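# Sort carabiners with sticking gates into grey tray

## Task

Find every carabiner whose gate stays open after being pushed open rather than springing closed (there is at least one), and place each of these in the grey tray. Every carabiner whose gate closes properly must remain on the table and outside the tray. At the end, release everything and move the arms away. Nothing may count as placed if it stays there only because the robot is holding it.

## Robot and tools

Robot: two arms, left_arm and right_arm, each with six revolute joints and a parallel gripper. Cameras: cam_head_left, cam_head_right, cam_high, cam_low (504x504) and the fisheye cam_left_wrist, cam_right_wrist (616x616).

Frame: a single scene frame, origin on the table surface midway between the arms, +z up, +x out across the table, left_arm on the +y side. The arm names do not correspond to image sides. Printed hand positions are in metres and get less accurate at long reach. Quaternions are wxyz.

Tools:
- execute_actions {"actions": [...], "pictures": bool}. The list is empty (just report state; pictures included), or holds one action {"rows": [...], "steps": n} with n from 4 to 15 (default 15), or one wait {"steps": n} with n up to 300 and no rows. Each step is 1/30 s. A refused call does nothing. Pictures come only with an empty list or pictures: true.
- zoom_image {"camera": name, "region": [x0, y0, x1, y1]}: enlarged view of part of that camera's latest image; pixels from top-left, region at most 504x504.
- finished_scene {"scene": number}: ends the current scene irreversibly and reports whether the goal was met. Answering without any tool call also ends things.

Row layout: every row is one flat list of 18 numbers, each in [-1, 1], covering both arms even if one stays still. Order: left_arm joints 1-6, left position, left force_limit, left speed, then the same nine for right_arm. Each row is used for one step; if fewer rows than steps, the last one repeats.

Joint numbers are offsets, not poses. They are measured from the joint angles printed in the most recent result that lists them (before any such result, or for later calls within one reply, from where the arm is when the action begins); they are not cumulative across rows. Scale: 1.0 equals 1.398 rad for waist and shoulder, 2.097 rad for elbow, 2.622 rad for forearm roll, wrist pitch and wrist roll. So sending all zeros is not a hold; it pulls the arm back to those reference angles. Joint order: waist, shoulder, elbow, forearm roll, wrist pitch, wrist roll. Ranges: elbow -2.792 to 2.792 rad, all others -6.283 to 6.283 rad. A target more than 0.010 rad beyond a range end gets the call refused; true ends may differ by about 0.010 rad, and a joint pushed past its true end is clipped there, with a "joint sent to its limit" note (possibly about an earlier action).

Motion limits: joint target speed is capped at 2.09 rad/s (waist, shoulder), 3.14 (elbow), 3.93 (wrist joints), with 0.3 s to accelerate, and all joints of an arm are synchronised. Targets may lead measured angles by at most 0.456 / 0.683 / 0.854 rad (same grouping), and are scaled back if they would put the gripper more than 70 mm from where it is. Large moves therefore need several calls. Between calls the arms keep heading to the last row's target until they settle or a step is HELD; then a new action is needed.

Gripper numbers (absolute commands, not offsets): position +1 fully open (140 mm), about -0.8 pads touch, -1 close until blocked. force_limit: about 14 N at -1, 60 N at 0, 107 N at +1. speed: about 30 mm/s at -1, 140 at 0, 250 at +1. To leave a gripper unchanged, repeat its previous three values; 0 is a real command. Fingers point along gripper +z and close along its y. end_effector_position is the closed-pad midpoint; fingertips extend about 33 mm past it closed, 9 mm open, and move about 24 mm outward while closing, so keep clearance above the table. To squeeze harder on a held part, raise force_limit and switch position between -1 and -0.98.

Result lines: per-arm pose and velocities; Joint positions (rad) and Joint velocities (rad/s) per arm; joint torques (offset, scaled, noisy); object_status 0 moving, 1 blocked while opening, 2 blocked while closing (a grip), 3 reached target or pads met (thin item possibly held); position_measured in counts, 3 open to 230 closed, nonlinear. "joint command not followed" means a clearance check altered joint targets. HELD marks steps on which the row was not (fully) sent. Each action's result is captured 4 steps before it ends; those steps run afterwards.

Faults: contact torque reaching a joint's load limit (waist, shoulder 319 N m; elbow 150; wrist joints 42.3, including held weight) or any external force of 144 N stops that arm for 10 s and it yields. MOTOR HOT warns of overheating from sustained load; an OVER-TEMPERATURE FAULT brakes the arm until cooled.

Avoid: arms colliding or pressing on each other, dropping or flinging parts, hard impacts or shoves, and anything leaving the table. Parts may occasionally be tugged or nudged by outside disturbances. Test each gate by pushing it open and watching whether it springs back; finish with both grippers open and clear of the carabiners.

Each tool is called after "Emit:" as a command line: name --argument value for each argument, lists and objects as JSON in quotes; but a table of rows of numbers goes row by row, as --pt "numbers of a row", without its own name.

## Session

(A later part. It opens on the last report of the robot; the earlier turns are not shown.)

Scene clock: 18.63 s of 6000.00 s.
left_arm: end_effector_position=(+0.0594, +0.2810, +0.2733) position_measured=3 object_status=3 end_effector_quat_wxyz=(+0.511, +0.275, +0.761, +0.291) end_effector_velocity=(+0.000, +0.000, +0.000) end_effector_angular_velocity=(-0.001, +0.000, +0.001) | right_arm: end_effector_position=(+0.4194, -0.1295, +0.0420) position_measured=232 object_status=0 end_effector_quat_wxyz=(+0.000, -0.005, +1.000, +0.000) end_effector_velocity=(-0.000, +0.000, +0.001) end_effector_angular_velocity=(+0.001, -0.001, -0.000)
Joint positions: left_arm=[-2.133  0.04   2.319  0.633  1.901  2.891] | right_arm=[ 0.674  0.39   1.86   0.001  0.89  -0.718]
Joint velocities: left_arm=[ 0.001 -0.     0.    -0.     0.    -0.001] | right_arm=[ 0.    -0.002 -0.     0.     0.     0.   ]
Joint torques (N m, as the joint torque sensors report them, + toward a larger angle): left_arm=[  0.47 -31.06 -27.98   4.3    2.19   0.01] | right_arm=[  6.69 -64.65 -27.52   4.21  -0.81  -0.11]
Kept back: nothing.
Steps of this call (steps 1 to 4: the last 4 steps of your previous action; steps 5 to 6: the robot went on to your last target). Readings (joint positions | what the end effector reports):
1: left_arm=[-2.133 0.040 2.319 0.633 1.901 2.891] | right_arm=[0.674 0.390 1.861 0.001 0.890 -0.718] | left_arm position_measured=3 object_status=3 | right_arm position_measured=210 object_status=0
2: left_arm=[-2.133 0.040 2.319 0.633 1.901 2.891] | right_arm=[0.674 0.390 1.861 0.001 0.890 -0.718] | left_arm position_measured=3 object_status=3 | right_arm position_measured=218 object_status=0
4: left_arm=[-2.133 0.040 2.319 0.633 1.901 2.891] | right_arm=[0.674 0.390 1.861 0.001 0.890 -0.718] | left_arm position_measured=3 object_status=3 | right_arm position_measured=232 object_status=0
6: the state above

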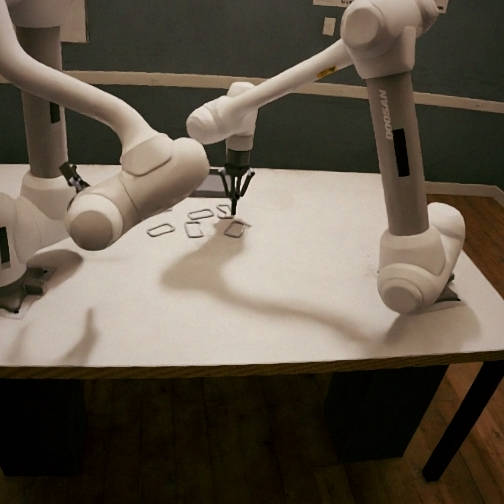

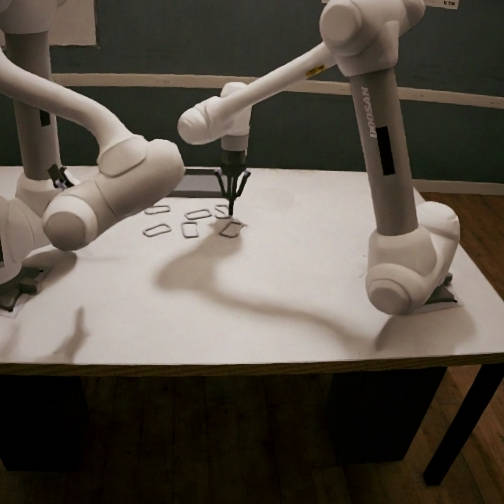

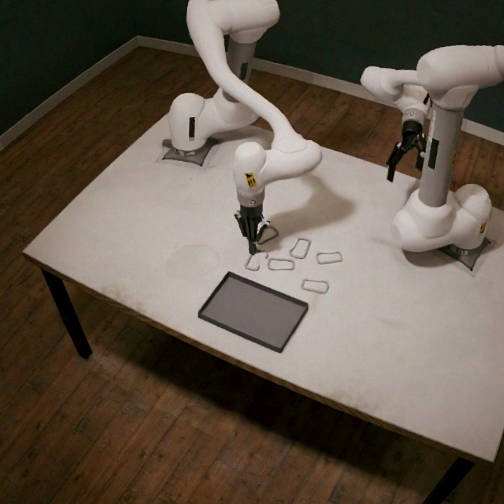

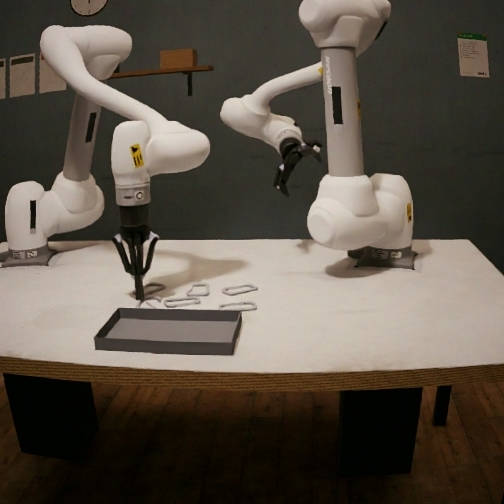

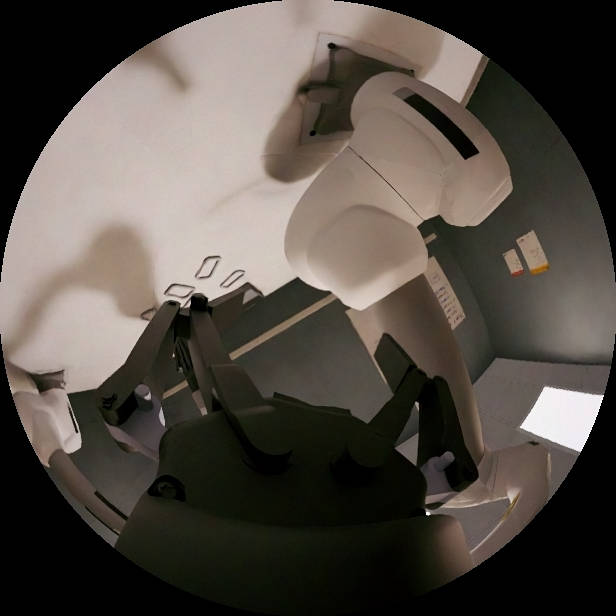

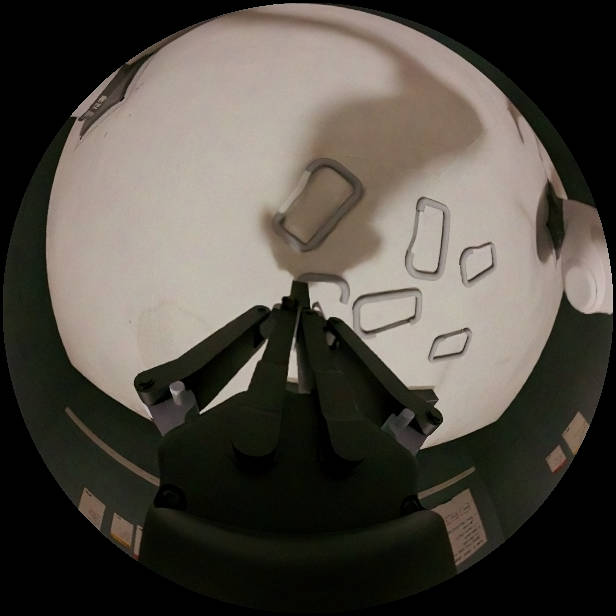

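Emit:
execute_actions --actions '[{"rows":[[0,0,0,0,0,0,1,0,0,0,-0.022,-0.007,0,0.016,0,-1,-0.3,0]],"steps":14}]' --pictures true

Scene clock: 19.13 s of 6000.00 s.
left_arm: end_effector_position=(+0.0594, +0.2810, +0.2733) position_measured=3 object_status=3 end_effector_quat_wxyz=(+0.511, +0.275, +0.761, +0.291) end_effector_velocity=(-0.000, +0.000, -0.000) end_effector_angular_velocity=(-0.000, +0.001, -0.000) | right_arm: end_effector_position=(+0.4187, -0.1303, +0.0687) position_measured=232 object_status=3 end_effector_quat_wxyz=(+0.001, -0.005, +1.000, +0.002) end_effector_velocity=(-0.000, -0.000, +0.005) end_effector_angular_velocity=(-0.001, -0.000, +0.000)
Joint positions: left_arm=[-2.133  0.04   2.319  0.633  1.901  2.891] | right_arm=[ 0.674  0.36   1.846  0.001  0.932 -0.718]
Joint velocities: left_arm=[-0.001 -0.    -0.    -0.001 -0.    -0.   ] | right_arm=[-0.    -0.005 -0.004 -0.001  0.009  0.   ]
Joint torques (N m, as the joint torque sensors report them, + toward a larger angle): left_arm=[ -0.82 -31.43 -27.81   4.36   2.31   0.  ] | right_arm=[  4.04 -71.49 -33.26   3.6   -0.41  -0.53]
Steps of this call (steps 1 to 5: the robot went on to your last target; steps 6 to 15: the first 10 steps of this action). Readings (joint positions | what the end effector reports):
6: left_arm=[-2.133 0.040 2.319 0.633 1.901 2.891] | right_arm=[0.674 0.390 1.860 0.001 0.891 -0.718] | left_arm position_measured=3 object_status=3 | right_arm position_measured=232 object_status=3
7: left_arm=[-2.133 0.040 2.319 0.633 1.901 2.891] | right_arm=[0.674 0.387 1.859 0.001 0.895 -0.718] | left_arm position_measured=3 object_status=3 | right_arm position_measured=232 object_status=3
9: left_arm=[-2.133 0.040 2.319 0.633 1.901 2.891] | right_arm=[0.674 0.370 1.851 0.001 0.917 -0.718] | left_arm position_measured=3 object_status=3 | right_arm position_measured=232 object_status=3
13: left_arm=[-2.133 0.040 2.319 0.633 1.901 2.891] | right_arm=[0.674 0.360 1.846 0.001 0.931 -0.718] | left_arm position_measured=3 object_status=3 | right_arm position_measured=232 object_status=3
15: the state above

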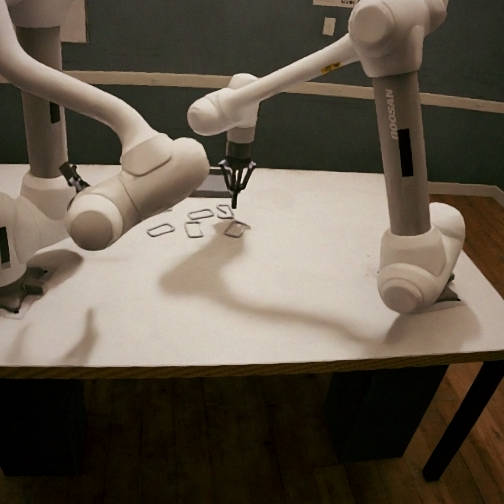

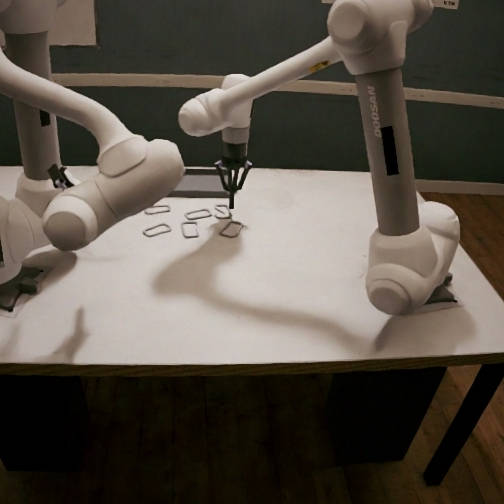

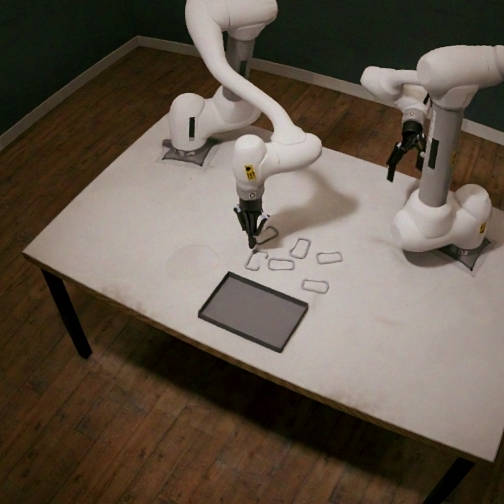

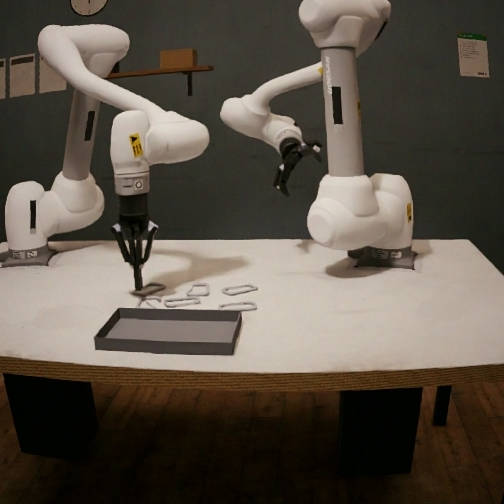

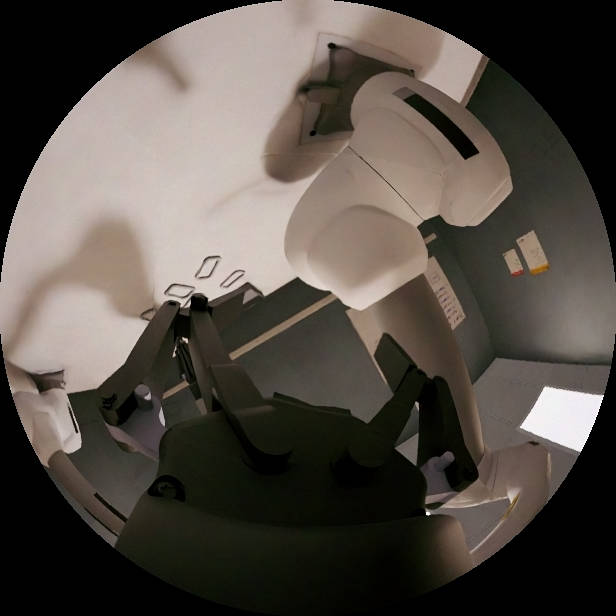

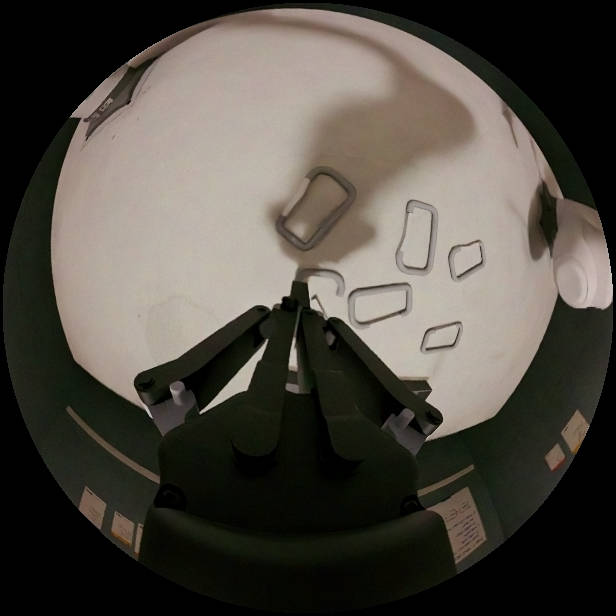

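Emit:
execute_actions --actions '[{"rows":[[0,0,0,0,0,0,1,0,0,-0.0202,0.019,-0.0152,0,0.0034,-0.0107,-0.45,-0.3,0.3]],"steps":15}]' --pictures true

Emit:
zoom_image --camera "cam_right_wrist" --region '[220, 200, 400, 380]'

Scene clock: 19.87 s of 6000.00 s.
left_arm: end_effector_position=(+0.0594, +0.2810, +0.2733) position_measured=3 object_status=3 end_effector_quat_wxyz=(+0.511, +0.275, +0.761, +0.291) end_effector_velocity=(-0.000, +0.000, -0.000) end_effector_angular_velocity=(+0.003, +0.001, +0.001) | right_arm: end_effector_position=(+0.4439, -0.1303, +0.0652) position_measured=186 object_status=0 end_effector_quat_wxyz=(-0.000, -0.005, +1.000, +0.000) end_effector_velocity=(+0.003, -0.000, -0.001) end_effector_angular_velocity=(-0.001, +0.001, +0.001)
Joint positions: left_arm=[-2.133  0.04   2.319  0.633  1.901  2.891] | right_arm=[ 0.646  0.386  1.814  0.001  0.94  -0.746]
Joint velocities: left_arm=[ 0.     0.    -0.    -0.001 -0.     0.002] | right_arm=[-0.004  0.004 -0.004 -0.001  0.002 -0.005]
Joint torques (N m, as the joint torque sensors report them, + toward a larger angle): left_arm=[  0.2  -31.69 -27.54   4.34   2.22  -0.02] | right_arm=[  5.19 -73.35 -32.21   3.73  -0.26  -0.22]
Steps of this call (steps 1 to 4: the last 4 steps of your previous action; steps 5 to 11: the robot went on to your last target; steps 12 to 22: the first 11 steps of this action). Readings (joint positions | what the end effector reports):
12: left_arm=[-2.133 0.040 2.319 0.633 1.901 2.891] | right_arm=[0.674 0.359 1.846 0.001 0.932 -0.718] | left_arm position_measured=3 object_status=3 | right_arm position_measured=232 object_status=0
13: left_arm=[-2.133 0.040 2.319 0.633 1.901 2.891] | right_arm=[0.671 0.362 1.842 0.001 0.933 -0.721] | left_arm position_measured=3 object_status=3 | right_arm position_measured=232 object_status=0
15: left_arm=[-2.133 0.040 2.319 0.633 1.901 2.891] | right_arm=[0.656 0.376 1.825 0.001 0.938 -0.736] | left_arm position_measured=3 object_status=3 | right_arm position_measured=210 object_status=0
19: left_arm=[-2.133 0.040 2.319 0.633 1.901 2.891] | right_arm=[0.647 0.385 1.815 0.001 0.940 -0.745] | left_arm position_measured=3 object_status=3 | right_arm position_measured=186 object_status=0
22: the state above

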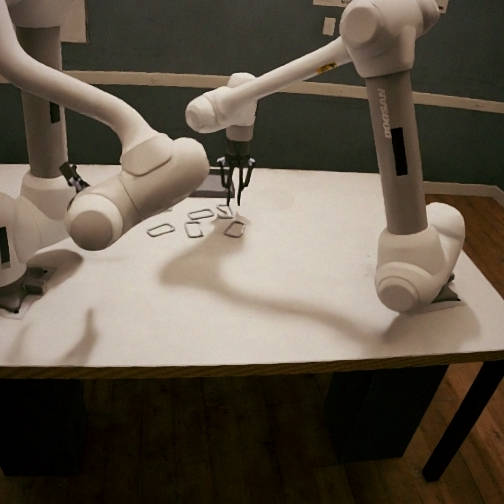

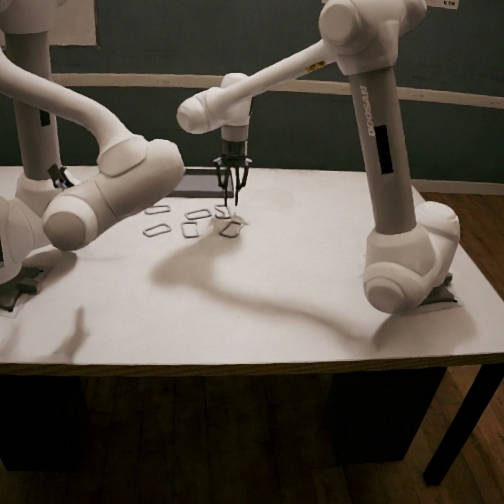

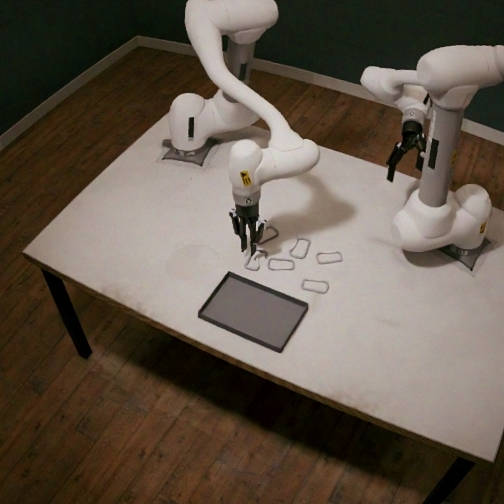

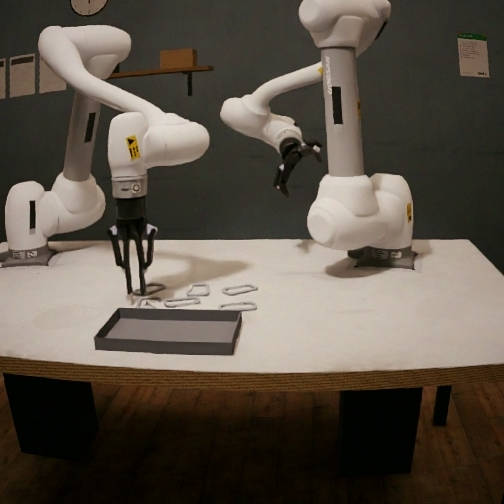

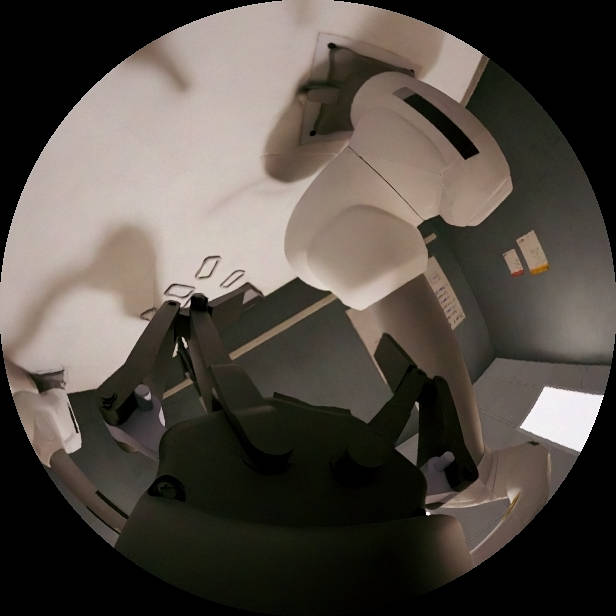

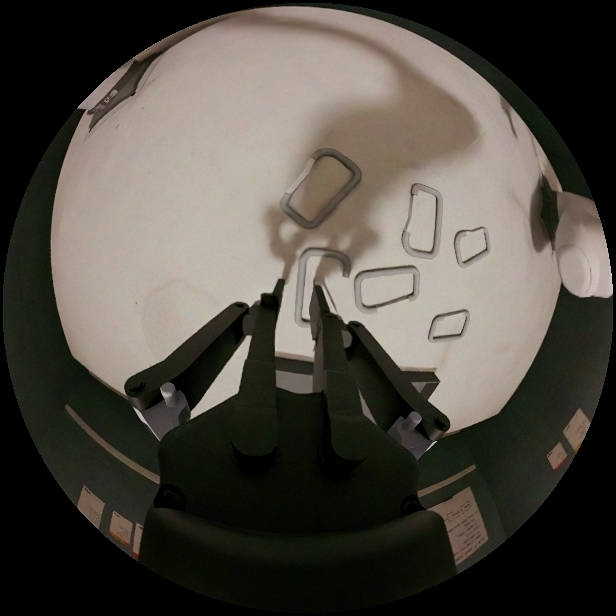

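Region (220, 200, 400, 380) of cam_right_wrist's 616x616 image, scaled by 2.800, with more detail than that image has.

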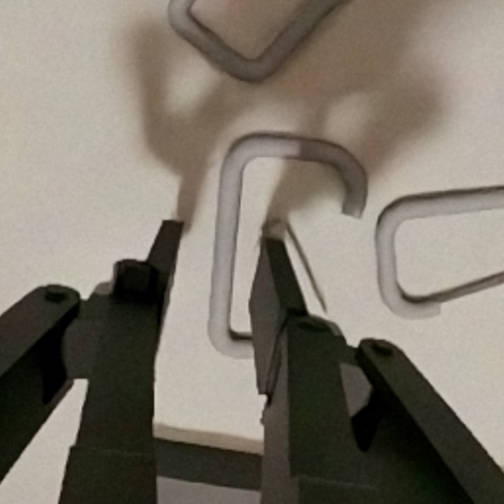

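Emit:
execute_actions --actions '[{"rows":[[0,0,0,0,0,0,1,0,0,0.0443,-0.0049,0.005,0,-0.001,0.6568,-0.45,-0.3,0.3]],"steps":15}]'

Emit:
execute_actions --actions '[{"steps":14}]' --pictures true

Emit:
zoom_image --camera "cam_right_wrist" --region '[210, 200, 390, 380]'

Scene clock: 20.67 s of 6000.00 s.
left_arm: end_effector_position=(+0.0594, +0.2810, +0.2733) position_measured=3 object_status=3 end_effector_quat_wxyz=(+0.511, +0.275, +0.761, +0.291) end_effector_velocity=(-0.000, +0.000, +0.000) end_effector_angular_velocity=(+0.000, +0.001, -0.001) | right_arm: end_effector_position=(+0.4182, -0.1150, +0.0650) position_measured=186 object_status=3 end_effector_quat_wxyz=(-0.000, +0.307, +0.952, +0.000) end_effector_velocity=(-0.093, +0.053, +0.002) end_effector_angular_velocity=(-0.002, +0.000, -3.239)
Joint positions: left_arm=[-2.133  0.04   2.319  0.633  1.901  2.891] | right_arm=[ 0.689  0.381  1.822  0.001  0.939 -0.07 ]
Joint velocities: left_arm=[-0.001 -0.001 -0.    -0.     0.     0.001] | right_arm=[ 0.155 -0.02   0.027 -0.    -0.007  3.394]
Joint torques (N m, as the joint torque sensors report them, + toward a larger angle): left_arm=[ -0.11 -31.34 -27.85   4.32   2.19  -0.04] | right_arm=[ -0.21 -72.98 -32.42   3.47  -0.23  -0.52]
Steps of this call (steps 1 to 4: the last 4 steps of your previous action; steps 5 to 13: the robot went on to your last target; steps 14 to 24: the first 11 steps of this action). Readings (joint positions | what the end effector reports):
14: left_arm=[-2.133 0.040 2.319 0.633 1.901 2.891] | right_arm=[0.645 0.386 1.814 0.001 0.941 -0.746] | left_arm position_measured=3 object_status=3 | right_arm position_measured=186 object_status=3
15: left_arm=[-2.133 0.040 2.319 0.633 1.901 2.891] | right_arm=[0.645 0.386 1.814 0.001 0.941 -0.741] | left_arm position_measured=3 object_status=3 | right_arm position_measured=186 object_status=3
17: left_arm=[-2.133 0.040 2.319 0.633 1.901 2.891] | right_arm=[0.649 0.386 1.815 0.001 0.941 -0.689] | left_arm position_measured=3 object_status=3 | right_arm position_measured=186 object_status=3
21: left_arm=[-2.133 0.040 2.319 0.633 1.901 2.891] | right_arm=[0.669 0.384 1.818 0.001 0.940 -0.411] | left_arm position_measured=3 object_status=3 | right_arm position_measured=186 object_status=3
24: the state above

Scene clock: 21.13 s of 6000.00 s.
left_arm: end_effector_position=(+0.0594, +0.2810, +0.2733) position_measured=3 object_status=3 end_effector_quat_wxyz=(+0.511, +0.275, +0.761, +0.291) end_effector_velocity=(+0.000, +0.000, +0.000) end_effector_angular_velocity=(-0.001, -0.000, +0.002) | right_arm: end_effector_position=(+0.4068, -0.1087, +0.0651) position_measured=186 object_status=3 end_effector_quat_wxyz=(-0.000, +0.734, +0.679, -0.000) end_effector_velocity=(+0.000, +0.000, -0.000) end_effector_angular_velocity=(+0.000, +0.000, -0.054)
Joint positions: left_arm=[-2.133  0.04   2.319  0.633  1.901  2.891] | right_arm=[0.708 0.379 1.825 0.001 0.938 0.973]
Joint velocities: left_arm=[ 0.002 -0.     0.    -0.     0.    -0.001] | right_arm=[-0.001  0.001 -0.001  0.    -0.     0.054]
Joint torques (N m, as the joint torque sensors report them, + toward a larger angle): left_arm=[ -0.41 -31.45 -28.02   4.35   2.18   0.08] | right_arm=[  2.49 -74.52 -32.53   3.72  -0.29  -0.1 ]
Kept back: nothing.
Steps of this call (steps 1 to 4: the last 4 steps of your previous action; steps 5 to 14: the robot went on to your last target). Readings (joint positions | what the end effector reports):
1: left_arm=[-2.133 0.040 2.319 0.633 1.901 2.891] | right_arm=[0.693 0.381 1.823 0.001 0.938 0.044] | left_arm position_measured=3 object_status=3 | right_arm position_measured=186 object_status=3
2: left_arm=[-2.133 0.040 2.319 0.633 1.901 2.891] | right_arm=[0.697 0.380 1.823 0.001 0.938 0.157] | left_arm position_measured=3 object_status=3 | right_arm position_measured=186 object_status=3
4: left_arm=[-2.133 0.040 2.319 0.633 1.901 2.891] | right_arm=[0.702 0.380 1.824 0.001 0.938 0.380] | left_arm position_measured=3 object_status=3 | right_arm position_measured=186 object_status=3
8: left_arm=[-2.133 0.040 2.319 0.633 1.901 2.891] | right_arm=[0.707 0.379 1.825 0.001 0.938 0.759] | left_arm position_measured=3 object_status=3 | right_arm position_measured=186 object_status=3
14: the state above

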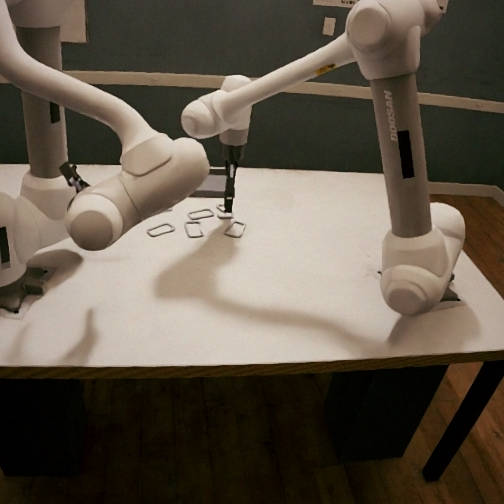

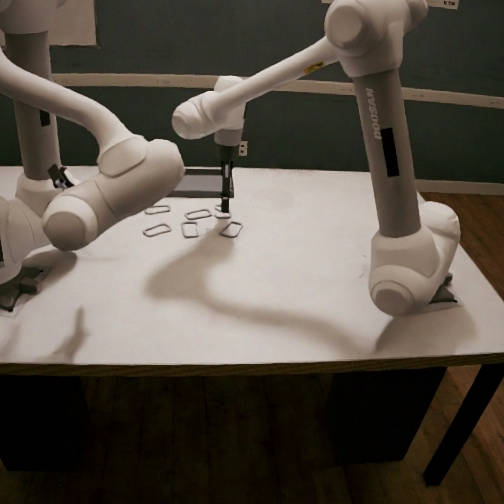

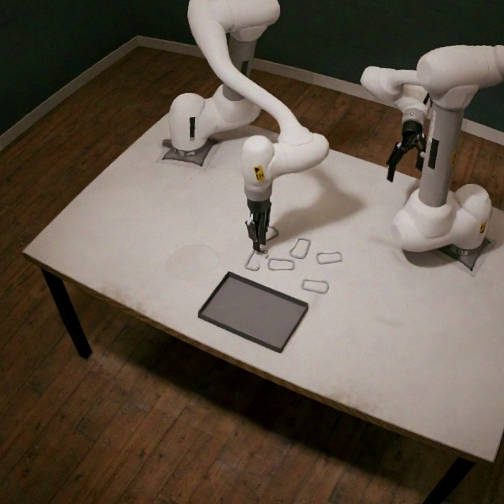

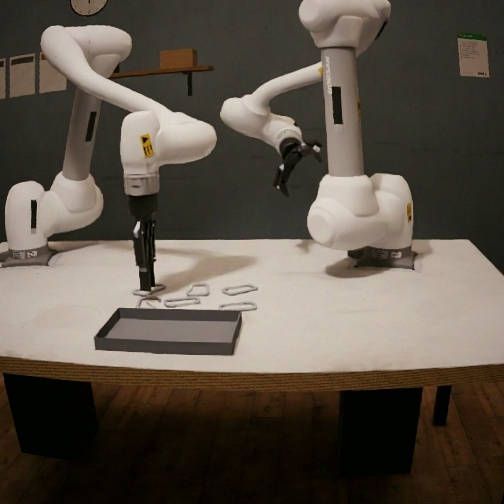

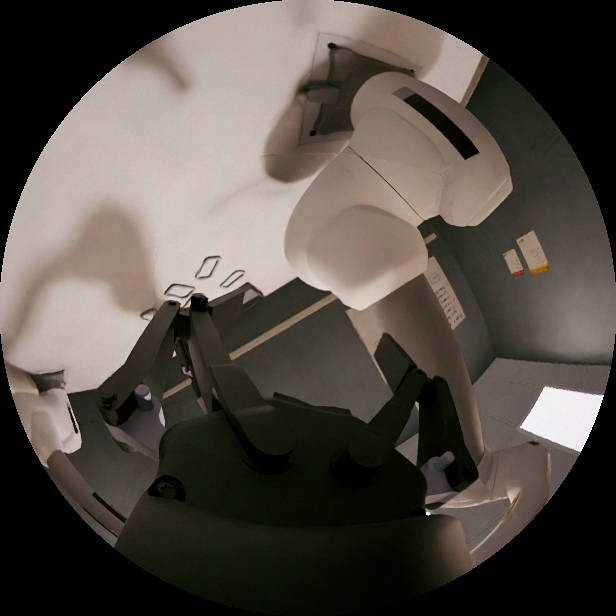

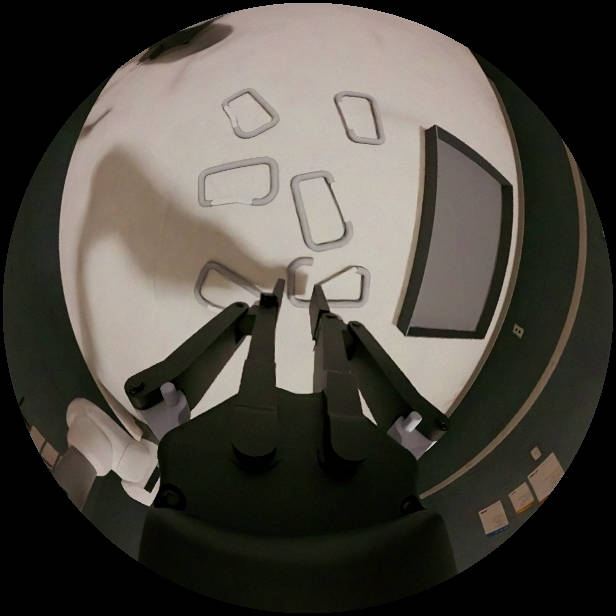

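Region (210, 200, 390, 380) of cam_right_wrist's 616x616 image, scaled by 2.800, with more detail than that image has.

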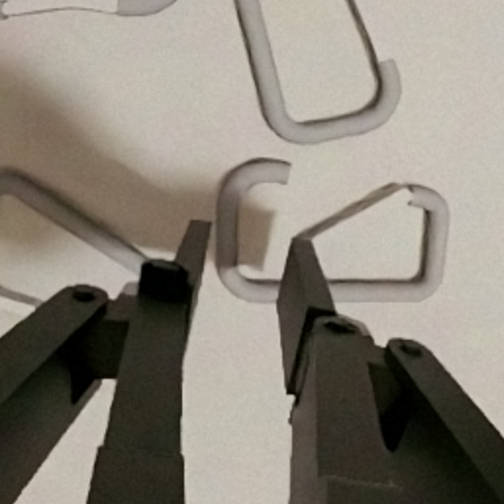

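Emit:
execute_actions --actions '[{"rows":[[0,0,0,0,0,0,1,0,0,0.0106,-0.0059,0.0059,0,-0.0016,0.0057,-0.55,-0.3,0.3],[0,0,0,0,0,0,1,0,0,0.0106,-0.0059,0.0059,0,-0.0016,0.0057,-0.55,-0.3,0.3],[0,0,0,0,0,0,1,0,0,0.0106,-0.0059,0.0059,0,-0.0016,0.0057,-0.55,-0.3,0.3],[0,0,0,0,0,0,1,0,0,0.0106,-0.0059,0.0059,0,-0.0016,0.0057,-0.55,-0.3,0.3],[0,0,0,0,0,0,1,0,0,0.0106,-0.0059,0.0059,0,-0.0016,0.0057,-0.55,-0.3,0.3],[0,0,0,0,0,0,1,0,0,0.0106,-0.0059,0.0059,0,-0.0016,0.0057,-0.55,-0.3,0.3],[0,0,0,0,0,0,1,0,0,0.0106,0.0102,0.0133,0,-0.0161,0.0057,-0.55,-0.3,0.3]],"steps":15}]'

Emit:
execute_actions --actions '[{"steps":6}]' --pictures true

Emit:
zoom_image --camera "cam_right_wrist" --region '[210, 200, 390, 380]'

Scene clock: 21.97 s of 6000.00 s.
left_arm: end_effector_position=(+0.0594, +0.2810, +0.2733) position_measured=3 object_status=3 end_effector_quat_wxyz=(+0.511, +0.275, +0.761, +0.291) end_effector_velocity=(+0.000, -0.000, +0.000) end_effector_angular_velocity=(+0.001, -0.001, -0.001) | right_arm: end_effector_position=(+0.3949, -0.1078, +0.0471) position_measured=199 object_status=0 end_effector_quat_wxyz=(-0.000, +0.734, +0.679, -0.000) end_effector_velocity=(-0.000, +0.002, -0.066) end_effector_angular_velocity=(+0.002, -0.002, +0.000)
Joint positions: left_arm=[-2.133  0.04   2.319  0.633  1.901  2.891] | right_arm=[0.722 0.389 1.85  0.001 0.903 0.988]
Joint velocities: left_arm=[0.    0.001 0.    0.001 0.    0.001] | right_arm=[ 0.002  0.069  0.044  0.    -0.116  0.002]
Joint torques (N m, as the joint torque sensors report them, + toward a larger angle): left_arm=[ -0.68 -31.67 -27.98   4.37   2.25   0.11] | right_arm=[  3.33 -90.29 -36.35   4.04  -0.18  -0.09]
Steps of this call (steps 1 to 14: the robot went on to your last target; steps 15 to 25: the first 11 steps of this action). Readings (joint positions | what the end effector reports):
15: left_arm=[-2.133 0.040 2.319 0.633 1.901 2.891] | right_arm=[0.708 0.379 1.825 0.001 0.938 0.976] | left_arm position_measured=3 object_status=3 | right_arm position_measured=186 object_status=0
16: left_arm=[-2.133 0.040 2.319 0.633 1.901 2.891] | right_arm=[0.710 0.378 1.827 0.001 0.937 0.978] | left_arm position_measured=3 object_status=3 | right_arm position_measured=189 object_status=0
18: left_arm=[-2.133 0.040 2.319 0.633 1.901 2.891] | right_arm=[0.718 0.373 1.834 0.001 0.935 0.984] | left_arm position_measured=3 object_status=3 | right_arm position_measured=199 object_status=0
22: left_arm=[-2.133 0.040 2.319 0.633 1.901 2.891] | right_arm=[0.722 0.374 1.839 0.001 0.928 0.988] | left_arm position_measured=3 object_status=3 | right_arm position_measured=199 object_status=0
25: the state above

Scene clock: 22.17 s of 6000.00 s.
left_arm: end_effector_position=(+0.0594, +0.2810, +0.2733) position_measured=3 object_status=3 end_effector_quat_wxyz=(+0.511, +0.275, +0.761, +0.291) end_effector_velocity=(-0.000, +0.000, -0.000) end_effector_angular_velocity=(-0.001, -0.000, +0.001) | right_arm: end_effector_position=(+0.3948, -0.1077, +0.0434) position_measured=199 object_status=3 end_effector_quat_wxyz=(-0.000, +0.734, +0.679, -0.000) end_effector_velocity=(-0.001, -0.000, -0.004) end_effector_angular_velocity=(-0.001, +0.001, +0.001)
Joint positions: left_arm=[-2.133  0.04   2.319  0.633  1.901  2.891] | right_arm=[0.722 0.393 1.853 0.001 0.896 0.988]
Joint velocities: left_arm=[ 0.     0.    -0.    -0.    -0.    -0.001] | right_arm=[ 0.     0.004  0.003  0.001 -0.005 -0.001]
Joint torques (N m, as the joint torque sensors report them, + toward a larger angle): left_arm=[  0.23 -30.98 -27.56   4.4    2.25  -0.05] | right_arm=[  1.58 -72.06 -32.97   3.59  -0.08  -0.36]
Kept back: nothing.
Steps of this call (steps 1 to 4: the last 4 steps of your previous action; steps 5 to 6: the robot went on to your last target). Readings (joint positions | what the end effector reports):
1: left_arm=[-2.133 0.040 2.319 0.633 1.901 2.891] | right_arm=[0.722 0.391 1.851 0.001 0.900 0.988] | left_arm position_measured=3 object_status=3 | right_arm position_measured=199 object_status=0
2: left_arm=[-2.133 0.040 2.319 0.633 1.901 2.891] | right_arm=[0.722 0.392 1.852 0.001 0.898 0.988] | left_arm position_measured=3 object_status=3 | right_arm position_measured=199 object_status=0
4: left_arm=[-2.133 0.040 2.319 0.633 1.901 2.891] | right_arm=[0.722 0.393 1.852 0.001 0.897 0.988] | left_arm position_measured=3 object_status=3 | right_arm position_measured=199 object_status=3
6: the state above

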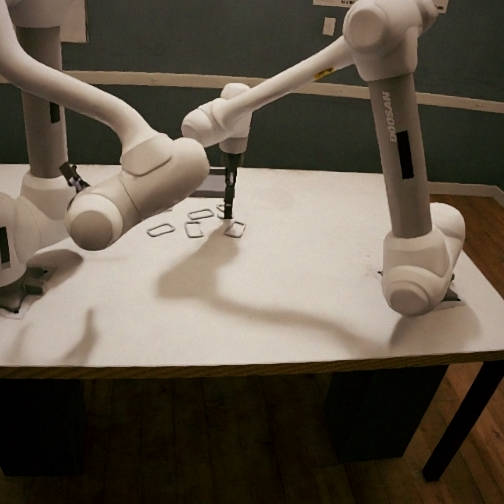

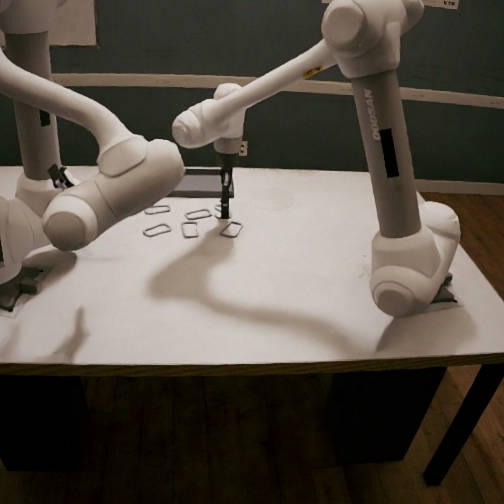

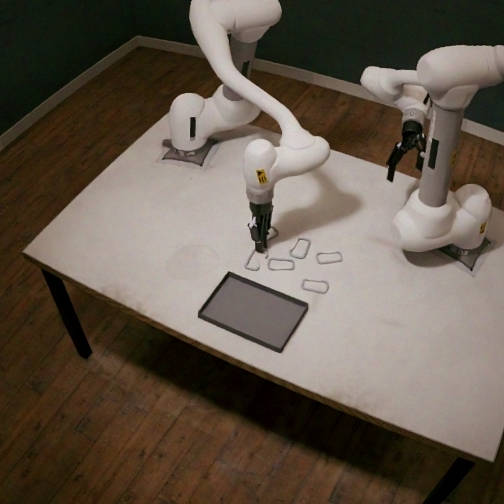

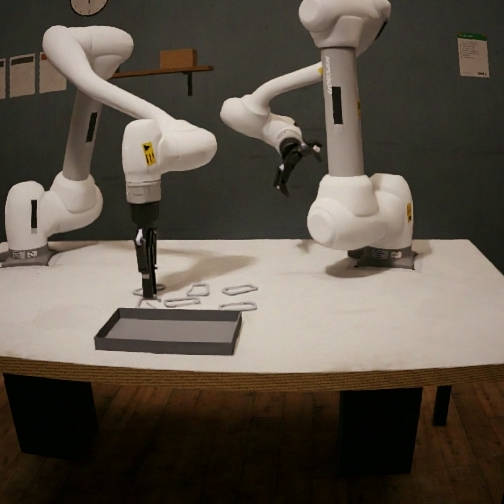

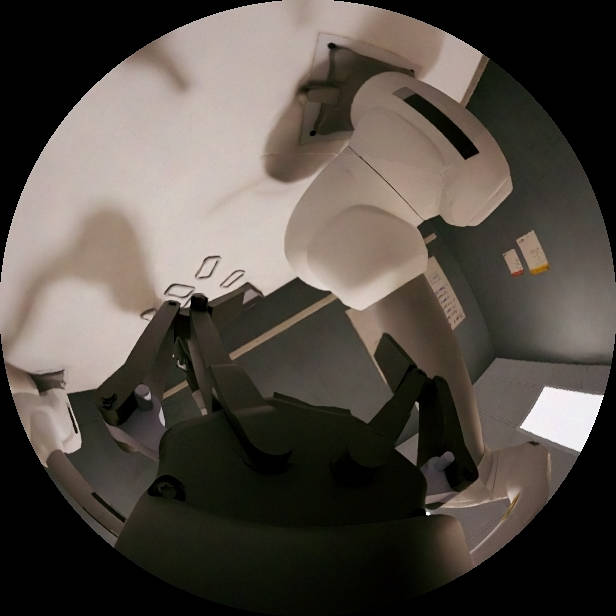

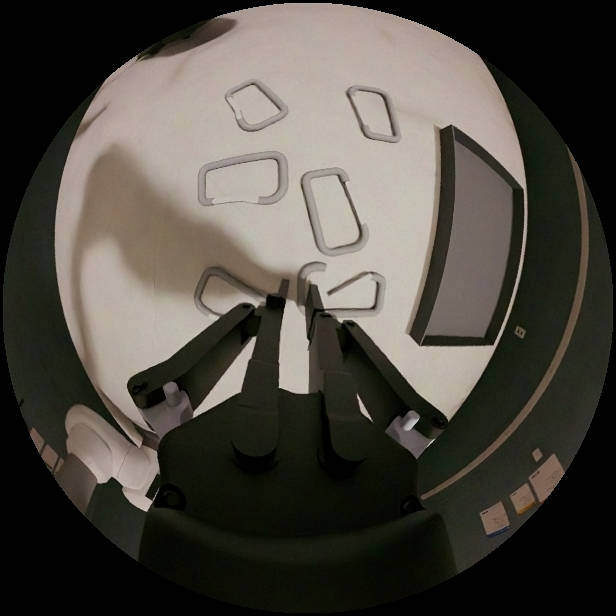

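Region (210, 200, 390, 380) of cam_right_wrist's 616x616 image, scaled by 2.800, with more detail than that image has.

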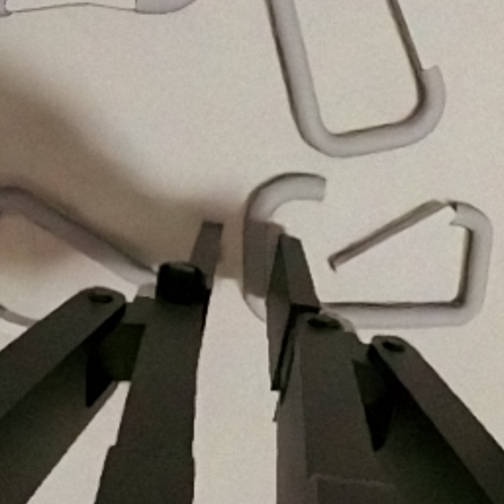

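Emit:
execute_actions --actions '[{"rows":[[0,0,0,0,0,0,1,0,0,0,0.001,0.0005,0,-0.0009,0,-0.55,-0.2,0],[0,0,0,0,0,0,1,0,0,0,0.001,0.0005,0,-0.0009,0,-0.55,-0.2,0],[0,0,0,0,0,0,1,0,0,0,0.001,0.0005,0,-0.0009,0,-0.55,-0.2,0],[0,0,0,0,0,0,1,0,0,0,0.001,0.0005,0,-0.0009,0,-1,-0.2,-0.3]],"steps":15}]'

Emit:
execute_actions --actions '[{"steps":8}]' --pictures true

Scene clock: 22.80 s of 6000.00 s.
left_arm: end_effector_position=(+0.0594, +0.2810, +0.2733) position_measured=3 object_status=3 end_effector_quat_wxyz=(+0.511, +0.275, +0.761, +0.291) end_effector_velocity=(+0.000, +0.000, -0.000) end_effector_angular_velocity=(+0.001, +0.001, +0.001) | right_arm: end_effector_position=(+0.3948, -0.1077, +0.0420) position_measured=232 object_status=0 end_effector_quat_wxyz=(-0.000, +0.734, +0.679, -0.000) end_effector_velocity=(-0.000, -0.000, -0.001) end_effector_angular_velocity=(-0.002, +0.001, -0.000)
Joint positions: left_arm=[-2.133  0.04   2.319  0.633  1.901  2.891] | right_arm=[0.722 0.394 1.854 0.001 0.894 0.988]
Joint velocities: left_arm=[ 0.001 -0.    -0.    -0.001 -0.     0.001] | right_arm=[-0.     0.002  0.001  0.    -0.     0.   ]
Joint torques (N m, as the joint torque sensors report them, + toward a larger angle): left_arm=[  0.12 -31.64 -28.16   4.38   2.16   0.03] | right_arm=[  1.34 -66.08 -28.17   3.64  -0.5   -0.18]
Steps of this call (steps 1 to 8: the robot went on to your last target; steps 9 to 19: the first 11 steps of this action). Readings (joint positions | what the end effector reports):
9: left_arm=[-2.133 0.040 2.319 0.633 1.901 2.891] | right_arm=[0.722 0.393 1.853 0.001 0.896 0.988] | left_arm position_measured=3 object_status=3 | right_arm position_measured=199 object_status=3
10: left_arm=[-2.133 0.040 2.319 0.633 1.901 2.891] | right_arm=[0.722 0.394 1.853 0.001 0.895 0.988] | left_arm position_measured=3 object_status=3 | right_arm position_measured=199 object_status=3
12: left_arm=[-2.133 0.040 2.319 0.633 1.901 2.891] | right_arm=[0.722 0.394 1.854 0.001 0.894 0.988] | left_arm position_measured=3 object_status=3 | right_arm position_measured=199 object_status=0
16: left_arm=[-2.133 0.040 2.319 0.633 1.901 2.891] | right_arm=[0.722 0.394 1.854 0.001 0.894 0.988] | left_arm position_measured=3 object_status=3 | right_arm position_measured=218 object_status=0
19: the state above

Scene clock: 23.07 s of 6000.00 s.
left_arm: end_effector_position=(+0.0594, +0.2810, +0.2733) position_measured=3 object_status=3 end_effector_quat_wxyz=(+0.511, +0.275, +0.761, +0.291) end_effector_velocity=(-0.000, -0.000, -0.000) end_effector_angular_velocity=(+0.000, -0.001, -0.001) | right_arm: end_effector_position=(+0.3948, -0.1077, +0.0420) position_measured=232 object_status=3 end_effector_quat_wxyz=(-0.000, +0.734, +0.679, -0.000) end_effector_velocity=(-0.000, -0.000, -0.002) end_effector_angular_velocity=(-0.002, +0.002, +0.000)
Joint positions: left_arm=[-2.133  0.04   2.319  0.633  1.901  2.891] | right_arm=[0.722 0.394 1.854 0.001 0.894 0.988]
Joint velocities: left_arm=[-0.001  0.001  0.     0.     0.    -0.   ] | right_arm=[ 0.     0.003 -0.     0.     0.    -0.   ]
Joint torques (N m, as the joint torque sensors report them, + toward a larger angle): left_arm=[ -0.01 -30.67 -27.59   4.38   2.17  -0.03] | right_arm=[  3.1  -65.26 -26.42   3.67  -0.58  -0.6 ]
Kept back: nothing.
Steps of this call (steps 1 to 4: the last 4 steps of your previous action; steps 5 to 8: the robot went on to your last target). Readings (joint positions | what the end effector reports):
1: left_arm=[-2.133 0.040 2.319 0.633 1.901 2.891] | right_arm=[0.722 0.394 1.854 0.001 0.894 0.988] | left_arm position_measured=3 object_status=3 | right_arm position_measured=232 object_status=0
2: left_arm=[-2.133 0.040 2.319 0.633 1.901 2.891] | right_arm=[0.722 0.394 1.854 0.001 0.894 0.988] | left_arm position_measured=3 object_status=3 | right_arm position_measured=232 object_status=0
4: left_arm=[-2.133 0.040 2.319 0.633 1.901 2.891] | right_arm=[0.722 0.394 1.854 0.001 0.894 0.988] | left_arm position_measured=3 object_status=3 | right_arm position_measured=232 object_status=0
8: the state above

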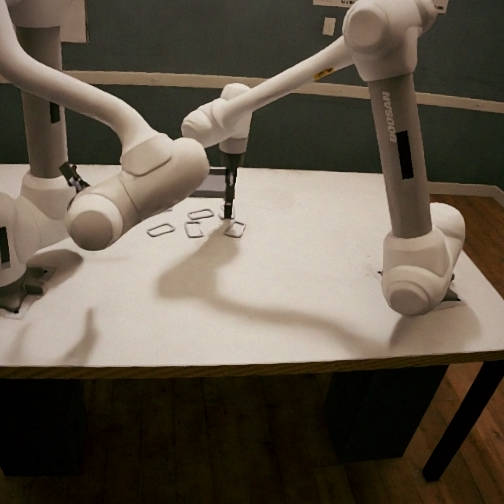

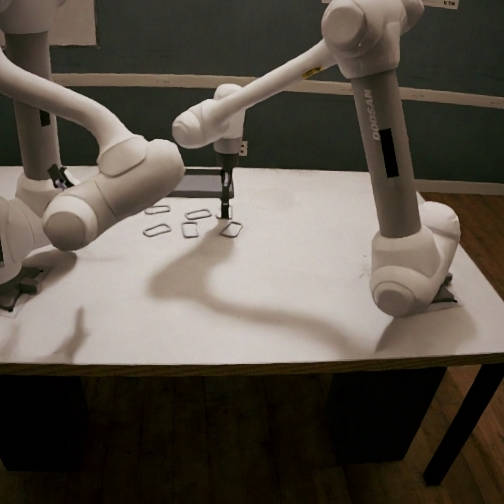

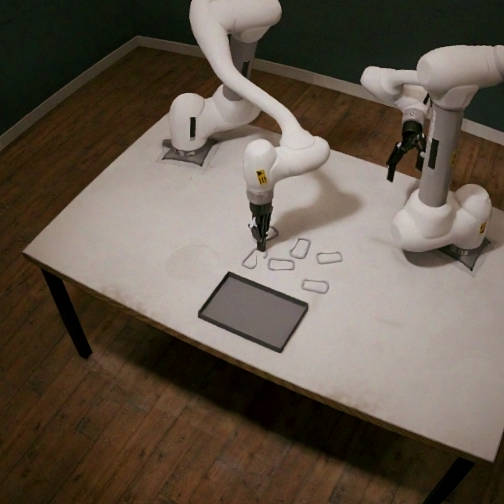

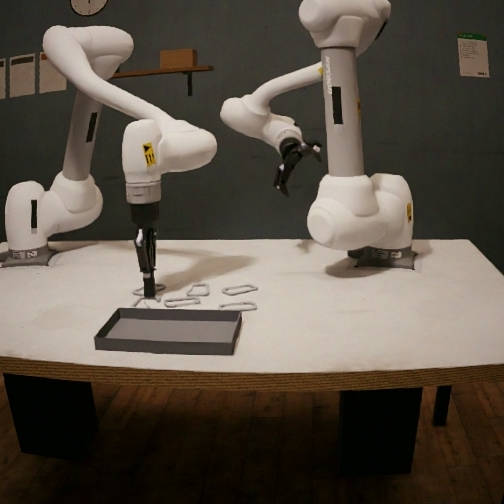

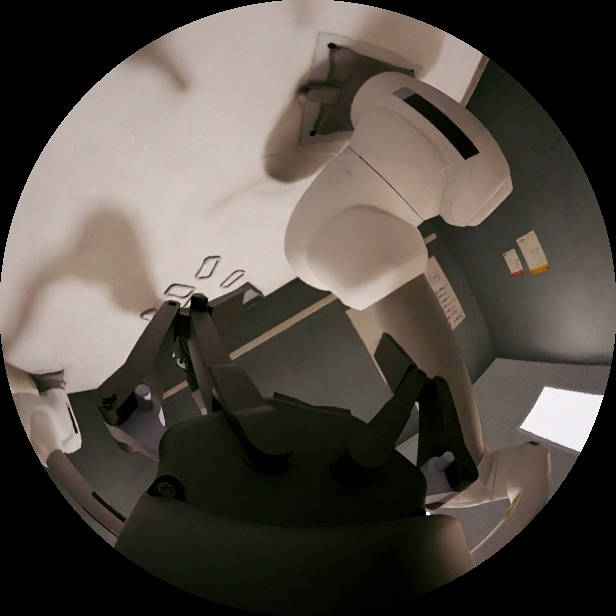

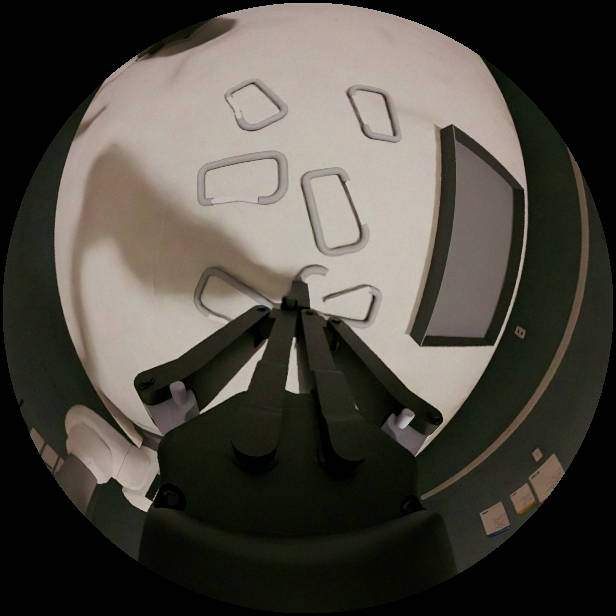

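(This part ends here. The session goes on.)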